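## Task

Pick the wine glass up off the table and hang it inverted on the rack, with its stem seated deep in a free curl and the glass resting only on wire. Fail conditions: tossing the glass, dropping it, or letting it slide in the grip more than roughly a thumb's length; any glass striking something new as hard as a thumb-length fall may fail it; any glass standing on its foot that tips over while unheld fails it. The rack must stay upright, and the glasses already on it must stay hanging straight in their curls. The result must hold without the robot's help; release the glass and move the gripper away at the end.

## Robot and tools

Robot: two six-joint arms, left_arm and right_arm, each with a parallel two-finger gripper and a wrist camera. Bases in the scene frame: left_arm at (+0.019, +0.226, 0) with quat_wxyz (+0.996, 0, 0, +0.091); right_arm at (+0.043, -0.300, 0) with quat_wxyz (+0.999, 0, 0, +0.047). The names are labels only; they do not mean sides of an image.

Scene frame: origin on the tabletop midway between the arms, +x out over the table, +z up, left_arm on the +y side. Positions are in metres, orientations are quaternions written w first. Gripper frame: fingers point along the gripper's +z and close along its y. end_effector_position is the point between the finger pads, just under 1 cm behind the tips. Reported hand positions can be somewhat wrong, more so when the arm is stretched far.

A row is 16 numbers: left_arm x, y, z, qw, qx, qy, qz, opening, then right_arm in the same eight-number order. Always give all 16, even if one arm stays put. x, y, z and the quaternion are an absolute target pose for that gripper in the scene frame, not an offset. Opening ranges -1 (closed) to +1 (fully open, 0.087 m). A target more than 0.6 m from the arm's last reported position along any gripper axis is refused and nothing is sent. To hold orientation, resend the same quaternion each time rather than copying the drifting reported one. To keep an arm still, resend its last reported pose and intended opening every call.

Tools:
execute_actions(actions, pictures): actions is a list holding one item or none. Empty list: just returns the state. {"rows": [[16 numbers], ...], "steps": n}: n control steps of 1/30 s, at most 15 (default 15); each row is used for one step and the final row repeats to fill. {"steps": n} with no rows is a wait of up to 300 steps, counted from the previous result, so thinking time is included. pictures true/false chooses whether images come back (default: they do).
move(target, speed): target is one 16-number row as above, absolute poses. Each gripper travels a straight line to its pose, both arms finishing together, taking 0.5 to 10 s (cut off at 10 s). speed is each arm's top path speed in m/s, 0.002 to 0.5, default 0.25; turning is capped at double that in rad/s. Openings are sent when the move starts. Paths ignore obstacles and the other arm; grippers trail and can overshoot speed, especially near full reach. Faster contact hits harder, and targets set further past a contact press harder. The result adds a "move:" line: ending state (done, off_target, moving, held, fault; naming one arm means the other finished), limits (paced = the pose sent was clipped; held = some steps were blocked, after which the arm may jump faster), and each gripper's distance to its target.
wait(seconds): 0 to 10 s of running with no new command.
zoom_image(camera, region): enlarge part of a camera's latest image; region [x0, y0, x1, y1] in pixels, at most 504 by 504. Cameras: cam_head_left, cam_head_right, cam_high, cam_low, cam_left_wrist, cam_right_wrist, all 504x504.
read_manual(section): URDF licence text only.
finished_scene(scene): ends the current scene (pass its number) and grades it; cannot be undone. The result gives the next task.

Control behaviour: each step, the commanded pose is limited to 70 mm and 16 degrees from the measured pose; position wins over orientation if both cannot be met. After an action ends, an arm continues only to its last clipped pose, so far goals need several calls; check the reported pose. Joint friction can leave the hand up to about 31 mm off, and very small commands may not move it. The simulation keeps running while the operator thinks. Joint limits (rad), base to hand: waist -2.618..3.054, shoulder 0..3.142, elbow 0..3.142, wrist pitch -1.571..1.571, wrist yaw -1.571..1.571, wrist roll -2.094..2.094.

Results: a state line per arm with position and quaternion; grip_measured (finger opening on the command scale; last Joint positions entry is the opening in metres); joint torques (offset and noisy); a "Hand target" line with the pose being driven toward; "pose unreachable" when the clearance check altered or blocked a command, with HELD marking affected steps; FAULT or OVER-TEMPERATURE FAULT when an arm stops; MOTOR HOT from 75 °C. At 90 °C an arm halts for 10 s, at 100 °C it goes limp and drops. Images come with calibration updates when cameras differ.

Gripping: command an opening about 0.02 under grip_measured to hold firmly, less for a gentler hold; fingers give roughly 20 N each. Closing fast squeezes harder. Glasses are fragile: approach slowly, avoid knocking standing glasses over, never slam a glass onto the wire. Do not let the arms collide or push on each other, do not topple the rack, do not knock anything off the table, and watch for occasional brief nudges to loose objects. Finish with the glass resting on the wire by itself, fingers opened and the gripper withdrawn.

Each tool is called after "Request:" as name(argument=value, ...) on one line, values as JSON.

## Session

Request:
execute_actions(actions=[])

Scene clock: 0.00 s of 4800.00 s.
left_arm: end_effector_position=(+0.3527, +0.4367, +0.3303) grip_measured=+0.999 end_effector_quat_wxyz=(+0.269, -0.193, +0.675, +0.659) | right_arm: end_effector_position=(+0.0633, +0.0023, +0.1193) grip_measured=+1.000 end_effector_quat_wxyz=(-0.020, -0.548, +0.836, -0.039)
Joint positions: left_arm=[-0.089  1.588  1.232  0.427 -1.368  0.974  0.087] | right_arm=[ 1.378  1.924  1.698 -1.43   0.017  0.313  0.087]
Joint velocities: left_arm=[ 0.022  0.002  0.007 -0.037 -0.11   0.037  0.002] | right_arm=[-0.027  0.022  0.002  0.007 -0.007 -0.022  0.   ]
Joint torques (N m, as the arm reports them, + toward a larger angle): no reading
Hand target (left_arm): +0.353, +0.437, +0.330; +0.269, -0.193, +0.675, +0.659
Hand target (right_arm): +0.063, +0.002, +0.119; -0.020, -0.548, +0.836, -0.039

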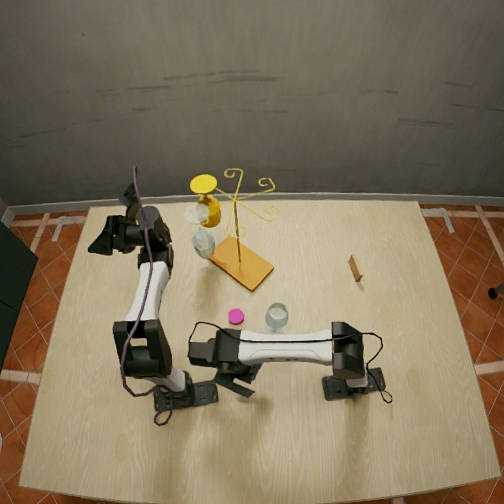

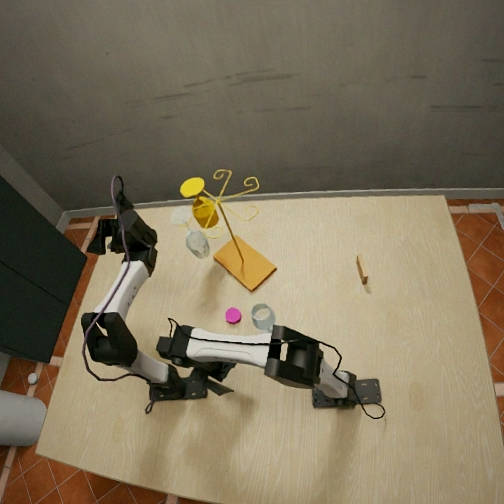

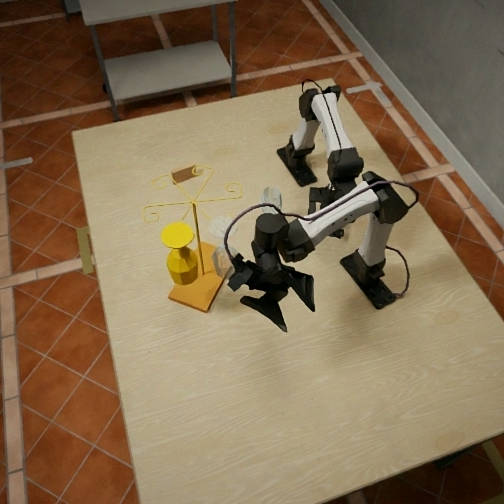

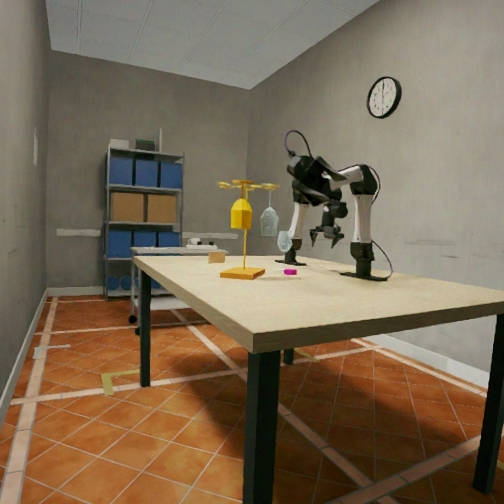

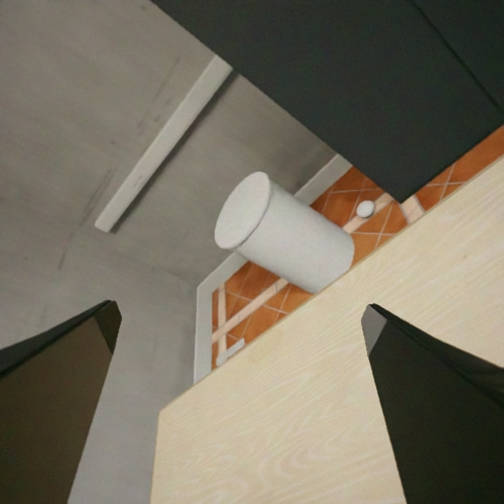

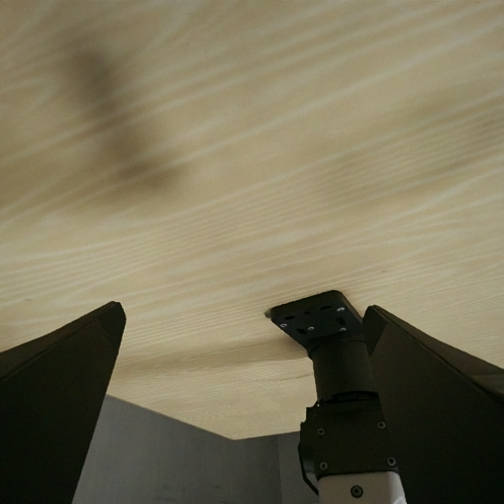

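Request:
zoom_image(camera="cam_head_left", region=[160, 150, 340, 350])

Request:
zoom_image(camera="cam_low", region=[190, 160, 330, 300])

Request:
zoom_image(camera="cam_high", region=[130, 150, 310, 320])

Region (160, 150, 340, 350) of cam_head_left's 504x504 image, scaled by 2.520, with more detail than that image has; it fills the left 454 columns of this view, and the rest is white.

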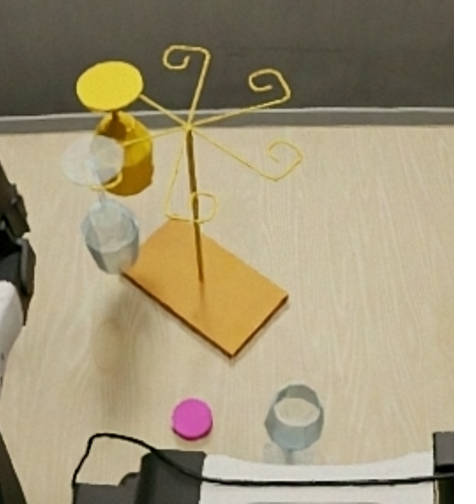

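Region (190, 160, 330, 300) of cam_low's 504x504 image, scaled by 3.600, with more detail than that image has.

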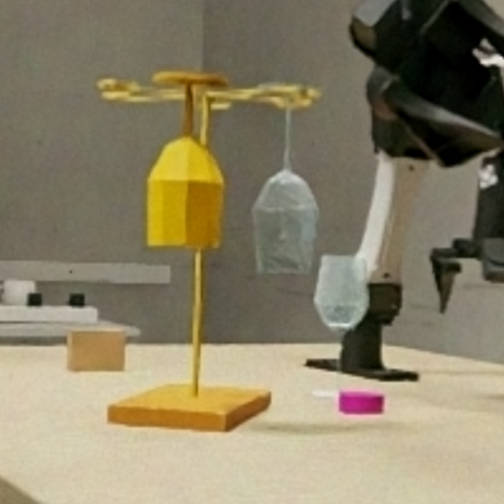

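Region (130, 150, 310, 320) of cam_high's 504x504 image, scaled by 2.800, with more detail than that image has.

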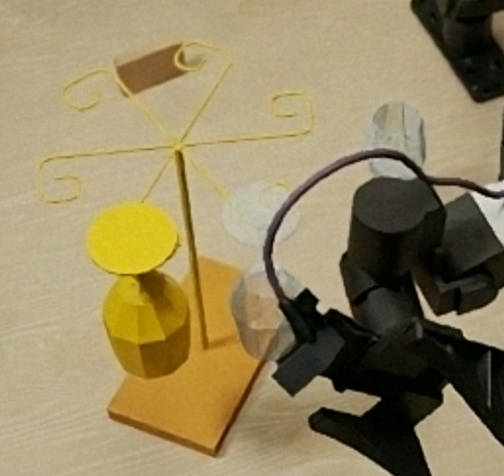

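Request:
move(target=[0.25,0.25,0.3,0,0.1,0.995,0,1,0.08,-0.12,0.32,0.25,-0.5,0.8,0.15,1])

Request:
move(target=[0.25,0.2,0.28,0,0.3,0.954,0,1,0.3,-0.4,0.3,0.5,0.1,0.85,-0.1,1])

Request:
move(target=[0.233,-0.048,0.24,0,0.438,0.899,0,1,0.3,-0.4,0.3,0.5,0.1,0.85,-0.1,1], speed=0.15)

Scene clock: 26.30 s of 4800.00 s.
left_arm: end_effector_position=(+0.2570, +0.2486, +0.2985) grip_measured=+0.999 end_effector_quat_wxyz=(+0.230, +0.105, +0.966, +0.050) | right_arm: end_effector_position=(+0.0803, -0.1176, +0.3135) grip_measured=+1.000 end_effector_quat_wxyz=(+0.267, -0.502, +0.803, +0.179)
Joint positions: left_arm=[-0.158  1.383  1.86  -1.573 -0.038  0.25   0.087] | right_arm=[ 1.408  1.112  1.712 -1.546  0.213  0.317  0.087]
Joint velocities: left_arm=[ 0.007 -0.007  0.012 -0.066 -0.007 -0.066 -0.   ] | right_arm=[ 0.007 -0.007  0.002 -0.022 -0.139  0.095  0.   ]
Joint torques (N m, as the arm reports them, + toward a larger angle): left_arm=[ 0.28 -5.96  4.56  0.99  0.17  0.17] | right_arm=[ 0.79 -1.79  7.19  1.09  0.32  0.06]
Hand target (left_arm): +0.251, +0.248, +0.298; +0.230, +0.106, +0.966, +0.045
Hand target (right_arm): +0.081, -0.123, +0.319; +0.273, -0.505, +0.799, +0.179
Off the commanded pose (left_arm): 0.007 m, 27 deg; orientation clipped at the last step of the last action.
Off the commanded pose (right_arm): 0.007 m, 4 deg.
joint sent to its limit (left arm) — the command would take joint 4 (wrist pitch) past its lower limit, so that joint was sent only as far as its limit.
joint sent to its limit (right arm) — the command would take joint 4 (wrist pitch) past its lower limit, so that joint was sent only as far as its limit.
After step 90, 19.07 s passed at rest.
move: off_target (left_arm, right_arm); limits=paced
camera_calibration (this result's frames):
cam_left_wrist: T_world_to_cam=[[-0.160591, -0.976976, -0.140461, 0.318255], [-0.911338, 0.0921178, 0.401221, 0.111775], [-0.379044, 0.19244, -0.905148, 0.457807], [0, 0, 0, 1]] pos_world=[0.326503, 0.212531, 0.414239]
cam_right_wrist: T_world_to_cam=[[0.90754, -0.418924, -0.0295689, -0.117185], [-0.404031, -0.890148, 0.210703, -0.115478], [-0.114589, -0.179275, -0.977103, 0.436891], [0, 0, 0, 1]] pos_world=[0.109757, -0.0735602, 0.447754]

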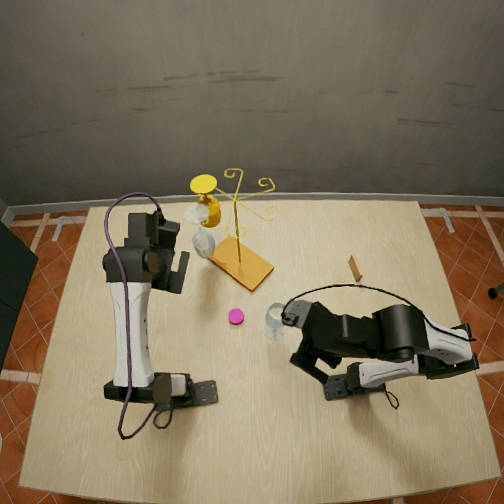

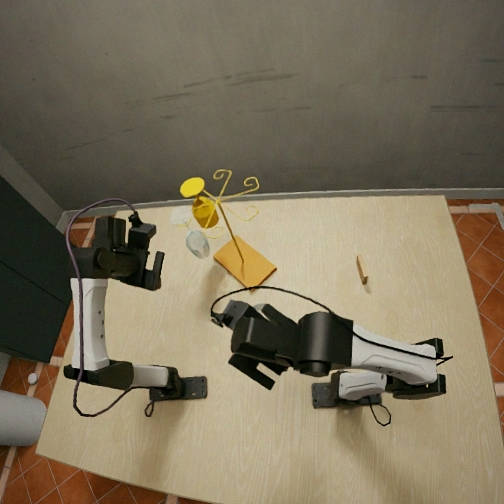

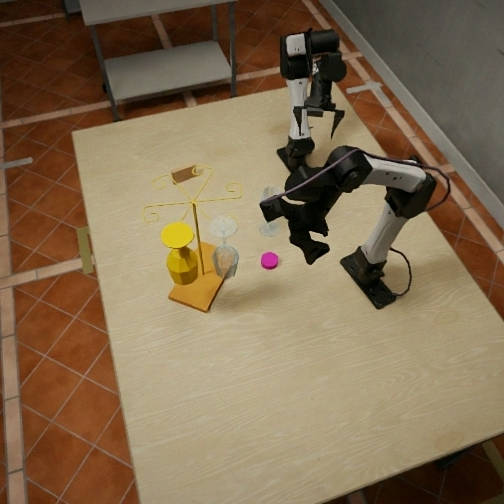

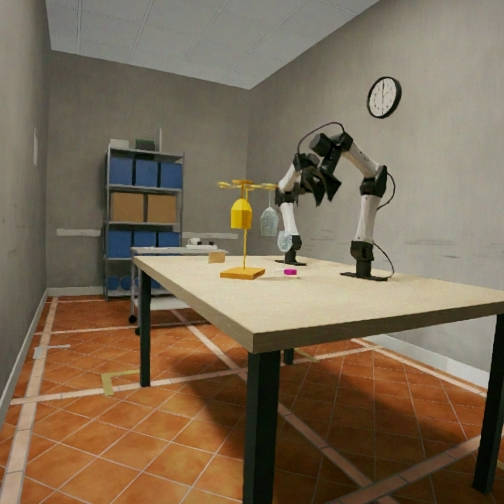

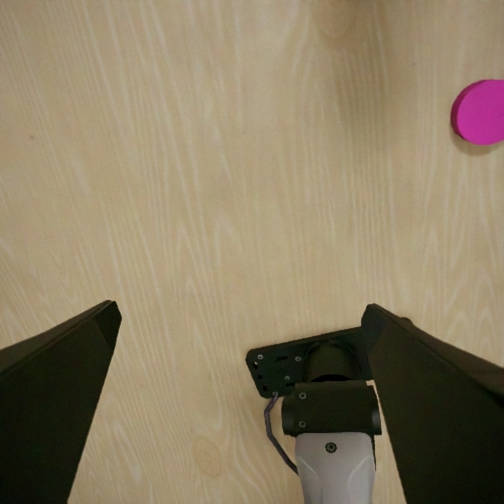

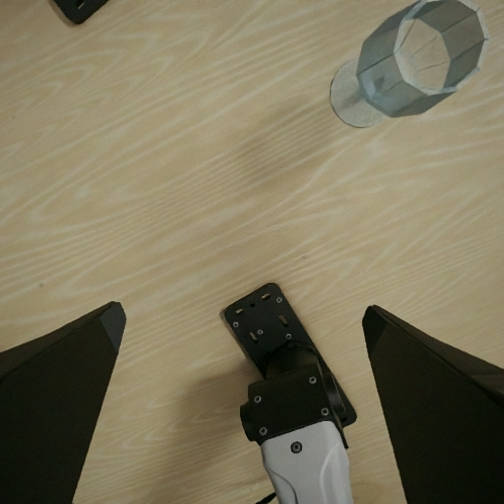

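Scene clock: 29.80 s of 4800.00 s.
left_arm: end_effector_position=(+0.2543, +0.2038, +0.2831) grip_measured=+0.999 end_effector_quat_wxyz=(+0.201, +0.286, +0.936, +0.041) | right_arm: end_effector_position=(+0.2961, -0.3914, +0.3113) grip_measured=+1.000 end_effector_quat_wxyz=(+0.515, +0.084, +0.846, -0.114)
Joint positions: left_arm=[-0.374  1.383  1.797 -1.574 -0.038  0.41   0.087] | right_arm=[-0.437  0.89   1.241 -0.811 -0.024 -0.13   0.087]
Joint velocities: left_arm=[-0.012  0.002 -0.002  0.022 -0.007 -0.007  0.   ] | right_arm=[ 0.002 -0.007  0.002  0.022 -0.022  0.022  0.   ]
Joint torques (N m, as the arm reports them, + toward a larger angle): left_arm=[-0.95 -4.81  4.78  0.9   0.17  0.11] | right_arm=[-0.77 -0.2   4.74  1.94  0.18  0.2 ]
Hand target (left_arm): +0.251, +0.201, +0.279; +0.194, +0.294, +0.935, +0.035
Hand target (right_arm): +0.299, -0.396, +0.302; +0.507, +0.093, +0.849, -0.117
Off the commanded pose (left_arm): 0.007 m, 24 deg; orientation clipped at the last step of the last action.
Off the commanded pose (right_arm): 0.015 m, 3 deg.
joint sent to its limit (left arm) — the command would take joint 4 (wrist pitch) past its lower limit, so that joint was sent only as far as its limit.
move: off_target (left_arm, right_arm); limits=paced
camera_calibration (this result's frames):
cam_left_wrist: T_world_to_cam=[[-0.502865, -0.843801, -0.187421, 0.345031], [-0.799105, 0.371185, 0.47292, 0.0138961], [-0.329483, 0.387583, -0.860941, 0.386519], [0, 0, 0, 1]] pos_world=[0.31196, 0.136172, 0.390865]
cam_right_wrist: T_world_to_cam=[[-0.241377, -0.964935, 0.103135, -0.342573], [-0.948615, 0.212206, -0.234729, 0.459803], [0.204613, -0.154494, -0.966574, 0.322264], [0, 0, 0, 1]] pos_world=[0.287548, -0.378346, 0.454753]

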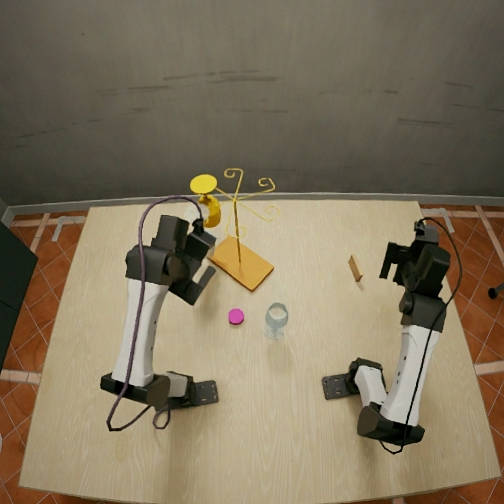

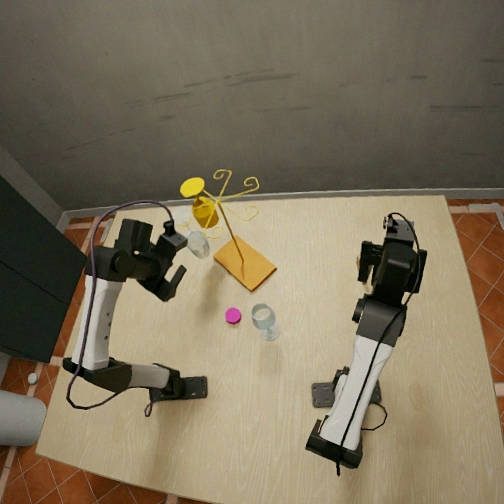

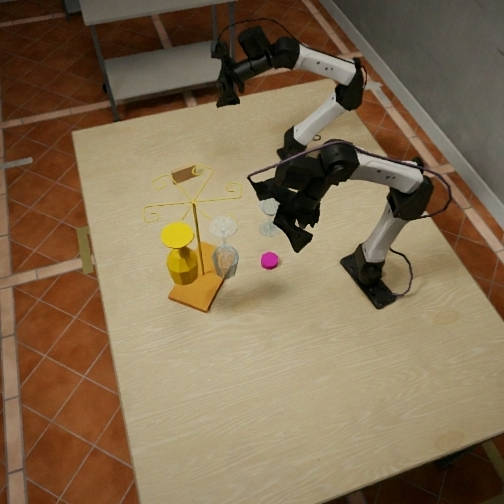

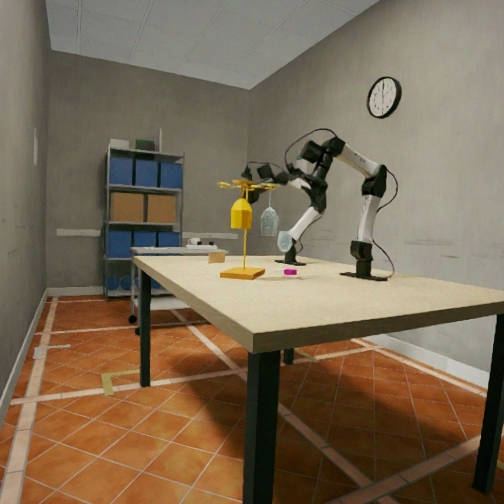

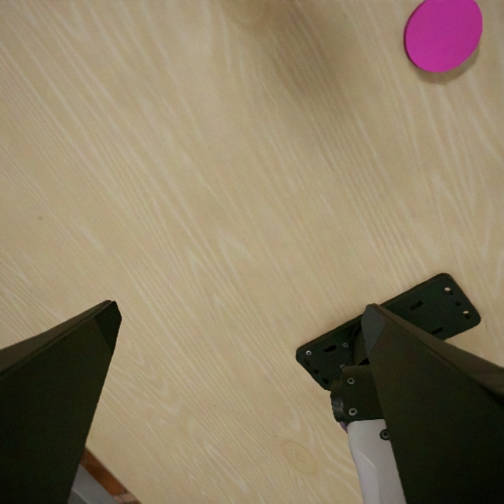

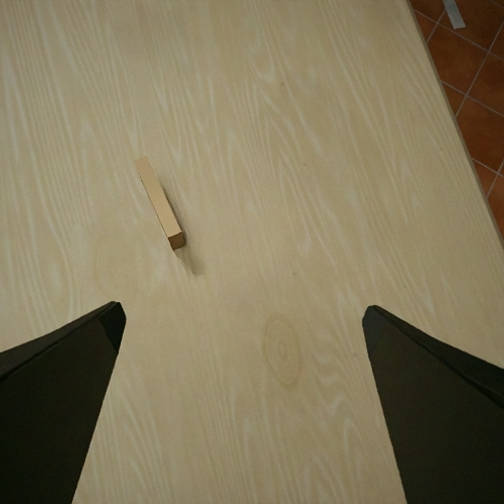

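Scene clock: 32.00 s of 4800.00 s.
left_arm: end_effector_position=(+0.2377, -0.0408, +0.2381) grip_measured=+0.999 end_effector_quat_wxyz=(+0.125, +0.437, +0.889, -0.050) | right_arm: end_effector_position=(+0.2972, -0.3986, +0.3066) grip_measured=+1.000 end_effector_quat_wxyz=(+0.508, +0.096, +0.849, -0.107)
Joint positions: left_arm=[-1.076  1.874  2.148 -1.575 -0.015  0.022  0.087] | right_arm=[-0.487  0.909  1.241 -0.811 -0.064 -0.129  0.087]
Joint velocities: left_arm=[ 0.017 -0.012 -0.017 -0.066  0.007 -0.022  0.001] | right_arm=[ 0.017  0.012 -0.002  0.007  0.022  0.007  0.   ]
Joint torques (N m, as the arm reports them, + toward a larger angle): left_arm=[-0.5  -9.07  9.04  0.7   0.18  0.06] | right_arm=[-0.96 -0.03  5.96  1.85 -0.05  0.12]
Hand target (left_arm): +0.237, -0.045, +0.241; +0.129, +0.435, +0.889, -0.059
Hand target (right_arm): +0.300, -0.400, +0.300; +0.502, +0.100, +0.853, -0.101
Off the commanded pose (left_arm): 0.009 m, 16 deg.
Off the commanded pose (right_arm): 0.007 m, 1 deg.
joint sent to its limit (left arm) — the command would take joint 4 (wrist pitch) past its lower limit, so that joint was sent only as far as its limit.
move: off_target (left_arm)
camera_calibration (this result's frames):
cam_left_wrist: T_world_to_cam=[[-0.777221, -0.628956, -0.018486, 0.155639], [-0.526158, 0.633516, 0.567288, 0.0360435], [-0.345088, 0.450634, -0.823312, 0.434394], [0, 0, 0, 1]] pos_world=[0.289834, -0.120697, 0.340072]
cam_right_wrist: T_world_to_cam=[[-0.25445, -0.963628, 0.0817041, -0.337796], [-0.947768, 0.231673, -0.219232, 0.464106], [0.19233, -0.13322, -0.972246, 0.330291], [0, 0, 0, 1]] pos_world=[0.290388, -0.389029, 0.45047]

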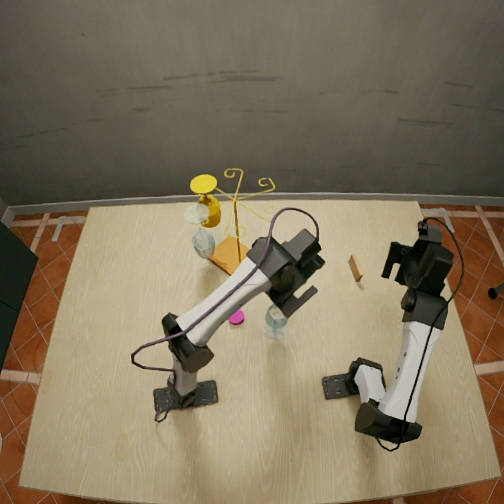

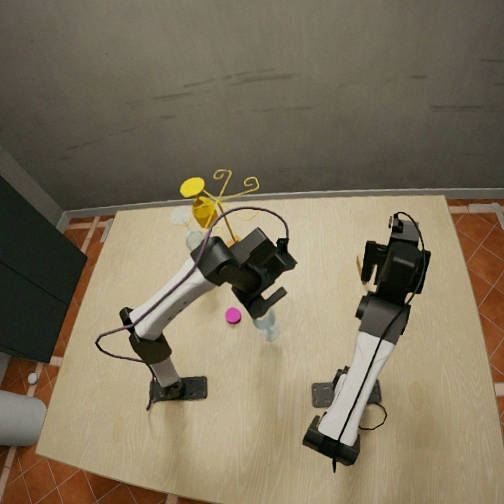

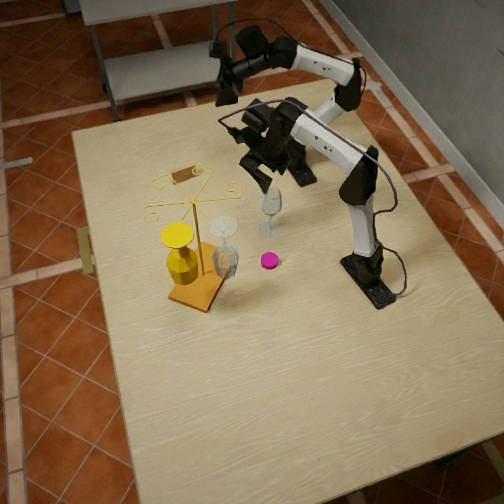

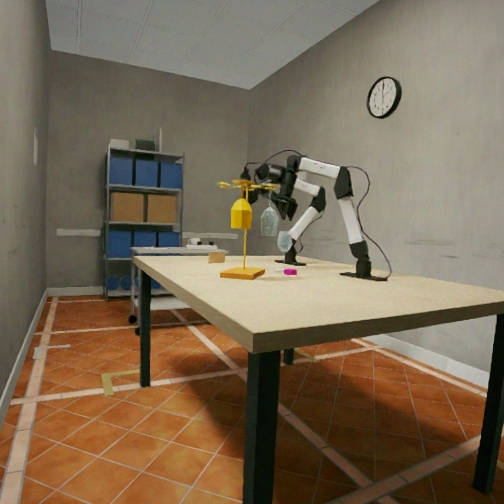

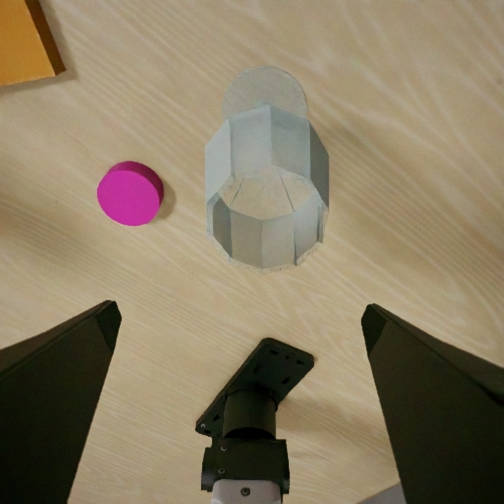

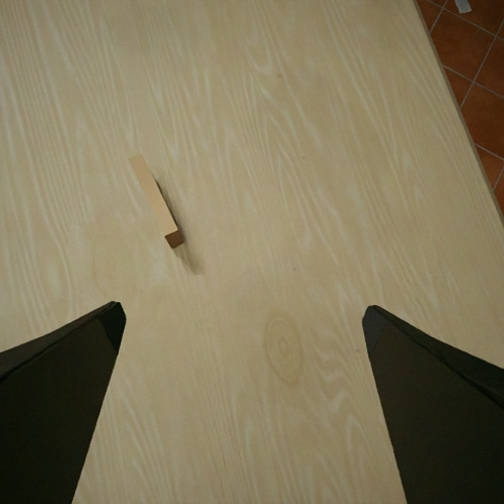

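Request:
move(target=[0.228,-0.052,0.2,0.117,0.434,0.891,-0.057,1,0.3,-0.4,0.3,0.5,0.1,0.85,-0.1,1], speed=0.05)

Scene clock: 35.90 s of 4800.00 s.
left_arm: end_effector_position=(+0.2311, -0.0487, +0.1952) grip_measured=+0.999 end_effector_quat_wxyz=(+0.105, +0.434, +0.894, -0.045) | right_arm: end_effector_position=(+0.2973, -0.3983, +0.3066) grip_measured=+1.000 end_effector_quat_wxyz=(+0.509, +0.095, +0.849, -0.106)
Joint positions: left_arm=[-1.1    1.847  1.931 -1.426 -0.013 -0.012  0.087] | right_arm=[-0.487  0.909  1.241 -0.811 -0.065 -0.128  0.087]
Joint velocities: left_arm=[-0.012 -0.002  0.007  0.007 -0.081  0.022 -0.   ] | right_arm=[-0.007 -0.007  0.002  0.022 -0.022  0.022  0.   ]
Joint torques (N m, as the arm reports them, + toward a larger angle): left_arm=[ -0.96 -11.97   5.65   0.8    0.15   0.02] | right_arm=[-1.01 -0.11  6.07  1.84 -0.12  0.15]
Hand target (left_arm): +0.228, -0.052, +0.200; +0.117, +0.434, +0.891, -0.057
Hand target (right_arm): +0.300, -0.400, +0.300; +0.502, +0.100, +0.853, -0.100
Off the commanded pose (left_arm): 0.007 m, 2 deg.
Off the commanded pose (right_arm): 0.007 m, 1 deg.
move: done
camera_calibration (this result's frames):
cam_left_wrist: T_world_to_cam=[[-0.772377, -0.6351, -0.00905591, 0.141492], [-0.51159, 0.613594, 0.60148, 0.0509532], [-0.376443, 0.469202, -0.798837, 0.403793], [0, 0, 0, 1]] pos_world=[0.287357, -0.130864, 0.293199]
cam_right_wrist: T_world_to_cam=[[-0.253344, -0.964007, 0.0806724, -0.337678], [-0.947959, 0.230769, -0.219363, 0.463875], [0.192851, -0.132048, -0.972302, 0.330639], [0, 0, 0, 1]] pos_world=[0.290422, -0.388911, 0.45048]

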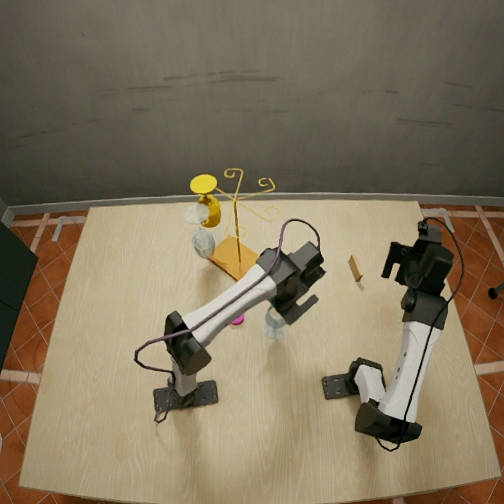

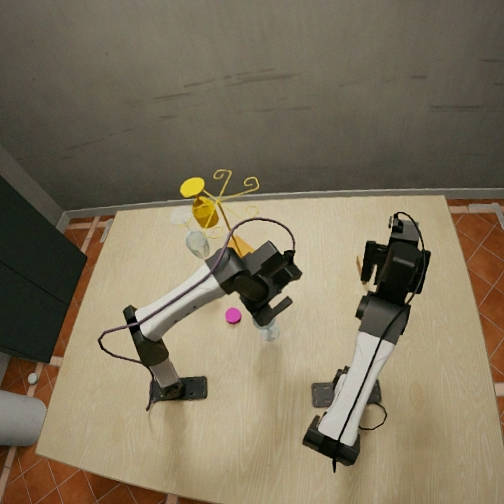

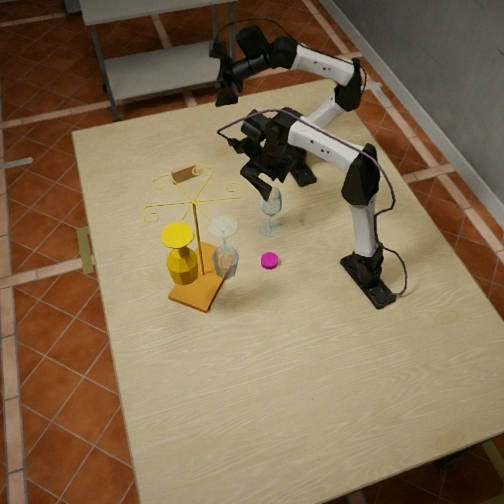

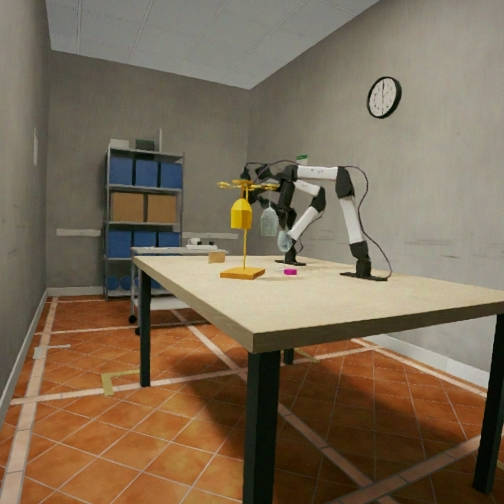

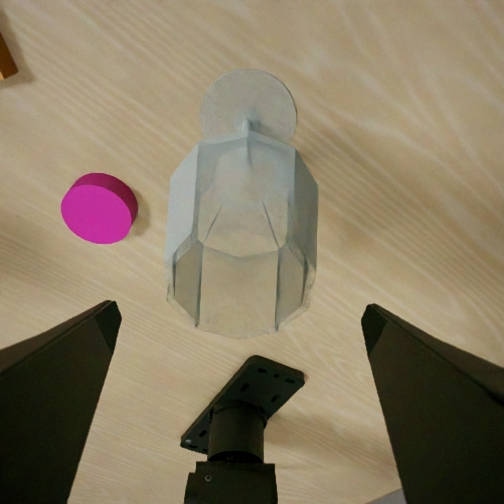

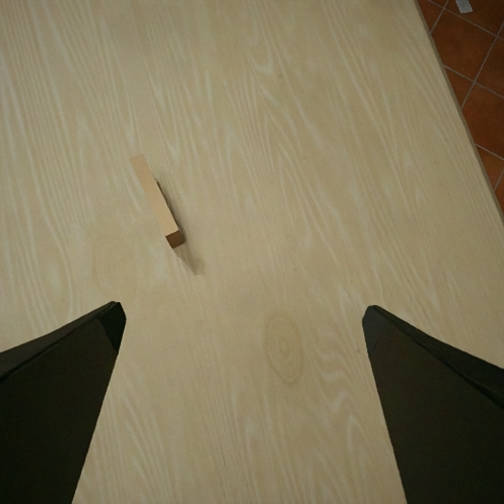

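Centred.

Request:
move(target=[0.228,-0.052,0.148,0.117,0.434,0.891,-0.057,1,0.3,-0.4,0.3,0.5,0.1,0.85,-0.1,1], speed=0.04)

Request:
move(target=[0.228,-0.052,0.148,0.117,0.434,0.891,-0.057,0.4,0.3,-0.4,0.3,0.5,0.1,0.85,-0.1,1], speed=0.04)

Scene clock: 39.57 s of 4800.00 s.
left_arm: end_effector_position=(+0.2308, -0.0484, +0.1427) grip_measured=+0.999 end_effector_quat_wxyz=(+0.104, +0.434, +0.894, -0.045) | right_arm: end_effector_position=(+0.2974, -0.3982, +0.3066) grip_measured=+1.000 end_effector_quat_wxyz=(+0.509, +0.095, +0.849, -0.106)
Joint positions: left_arm=[-1.1    1.8    1.658 -1.202 -0.013 -0.013  0.087] | right_arm=[-0.487  0.909  1.241 -0.811 -0.066 -0.128  0.087]
Joint velocities: left_arm=[-0.002  0.002 -0.002  0.007  0.022 -0.007  0.001] | right_arm=[ 0.002 -0.012 -0.002 -0.007 -0.066 -0.022  0.   ]
Joint torques (N m, as the arm reports them, + toward a larger angle): left_arm=[ -1.02 -11.94   6.05   0.78   0.14   0.03] | right_arm=[-1.09 -0.12  6.04  1.84 -0.13  0.14]
Hand target (left_arm): +0.228, -0.052, +0.148; +0.117, +0.434, +0.891, -0.057
Hand target (right_arm): +0.300, -0.400, +0.300; +0.502, +0.100, +0.853, -0.100
Off the commanded pose (left_arm): 0.007 m, 2 deg.
Off the commanded pose (right_arm): 0.007 m, 1 deg.
move: done
camera_calibration (this result's frames):
cam_left_wrist: T_world_to_cam=[[-0.771679, -0.635951, -0.00885165, 0.140754], [-0.511597, 0.612396, 0.602694, 0.0819104], [-0.377863, 0.469614, -0.797923, 0.361764], [0, 0, 0, 1]] pos_world=[0.287219, -0.130538, 0.240539]
cam_right_wrist: T_world_to_cam=[[-0.253023, -0.964105, 0.0804987, -0.337693], [-0.948022, 0.230484, -0.219389, 0.463797], [0.192961, -0.131825, -0.972311, 0.330703], [0, 0, 0, 1]] pos_world=[0.290433, -0.388874, 0.450482]

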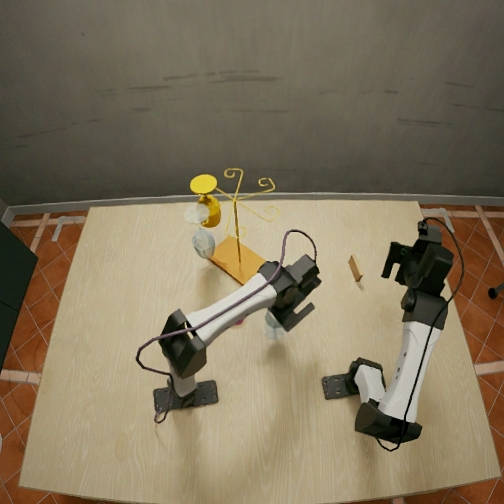

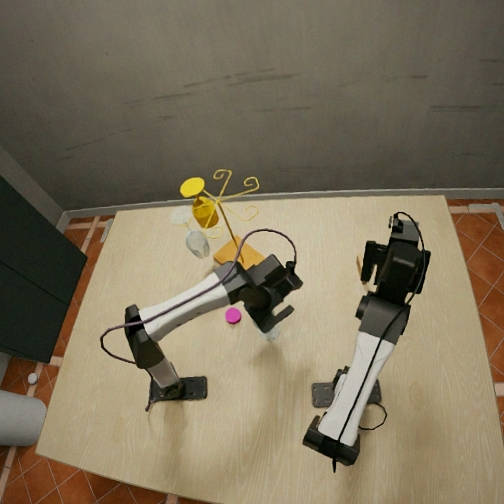

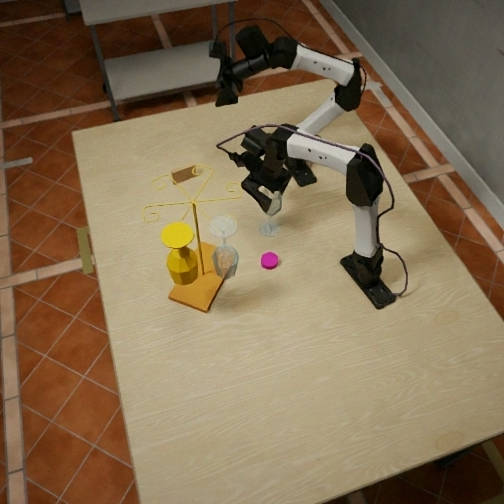

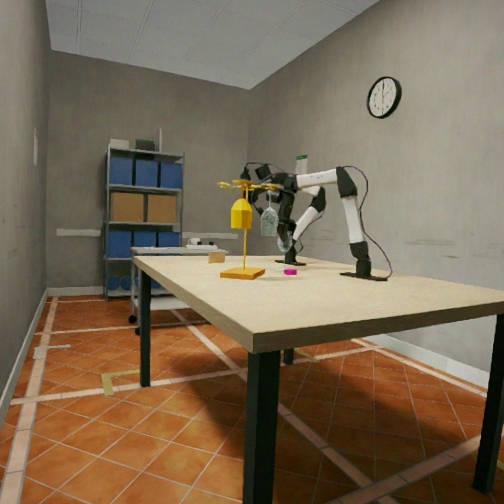

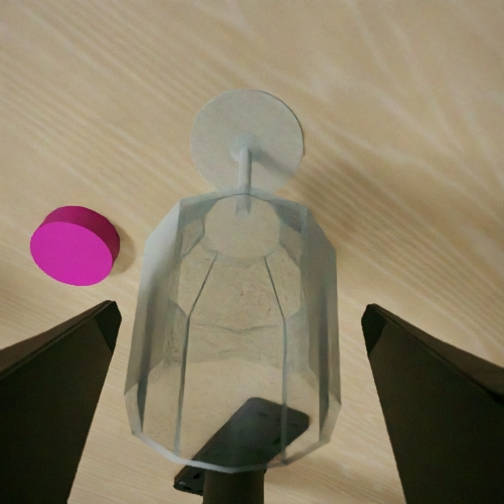

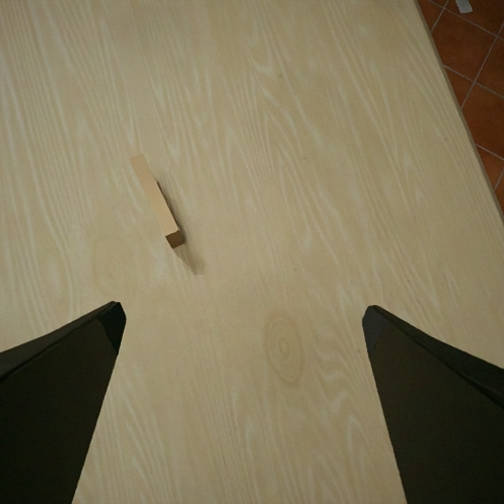

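Scene clock: 40.27 s of 4800.00 s.
left_arm: end_effector_position=(+0.2308, -0.0484, +0.1427) grip_measured=+0.452 end_effector_quat_wxyz=(+0.104, +0.434, +0.894, -0.045) | right_arm: end_effector_position=(+0.2974, -0.3982, +0.3066) grip_measured=+1.000 end_effector_quat_wxyz=(+0.509, +0.095, +0.849, -0.106)
Joint positions: left_arm=[-1.1    1.8    1.658 -1.202 -0.013 -0.013  0.064] | right_arm=[-0.487  0.909  1.241 -0.811 -0.066 -0.128  0.087]
Joint velocities: left_arm=[ 0.012 -0.002 -0.012 -0.037 -0.022  0.007  0.   ] | right_arm=[-0.002 -0.022 -0.017  0.007  0.051  0.037  0.   ]
Joint torques (N m, as the arm reports them, + toward a larger angle): left_arm=[ -1.   -11.95   6.14   0.84   0.14   0.03] | right_arm=[-1.04 -0.09  6.05  1.86 -0.1   0.13]
Hand target (left_arm): +0.228, -0.052, +0.148; +0.117, +0.434, +0.891, -0.057
Hand target (right_arm): +0.300, -0.400, +0.300; +0.502, +0.100, +0.853, -0.100
Off the commanded pose (left_arm): 0.007 m, 2 deg.
Off the commanded pose (right_arm): 0.007 m, 1 deg.
move: done
camera_calibration (this result's frames):
cam_left_wrist: T_world_to_cam=[[-0.771679, -0.635951, -0.00885165, 0.140754], [-0.511597, 0.612396, 0.602694, 0.0819104], [-0.377863, 0.469614, -0.797923, 0.361764], [0, 0, 0, 1]] pos_world=[0.287219, -0.130538, 0.240539]
cam_right_wrist: T_world_to_cam=[[-0.253023, -0.964105, 0.0804987, -0.337693], [-0.948022, 0.230484, -0.219389, 0.463797], [0.192961, -0.131825, -0.972311, 0.330703], [0, 0, 0, 1]] pos_world=[0.290433, -0.388874, 0.450482]

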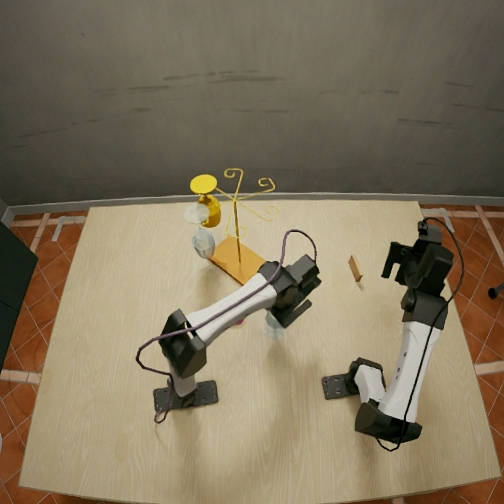

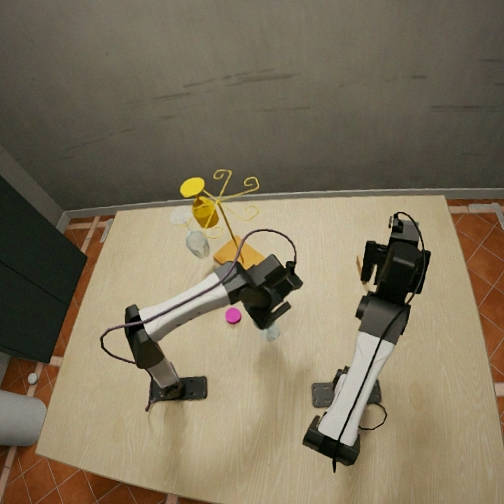

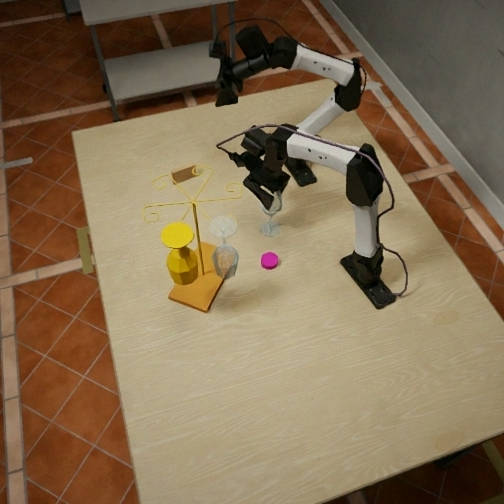

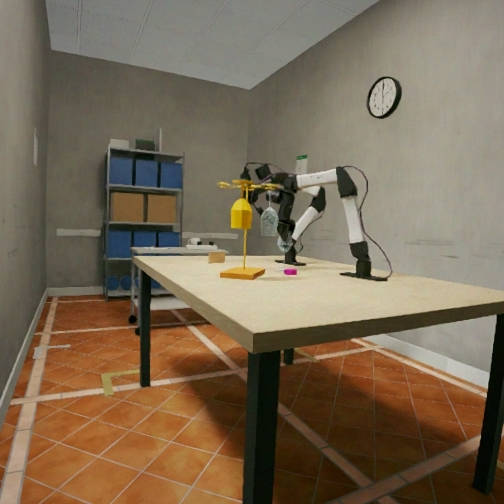

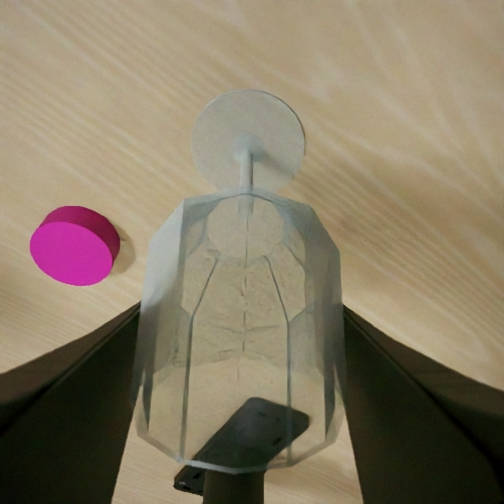

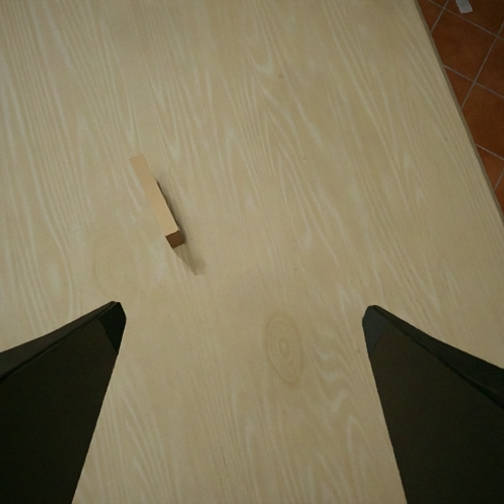

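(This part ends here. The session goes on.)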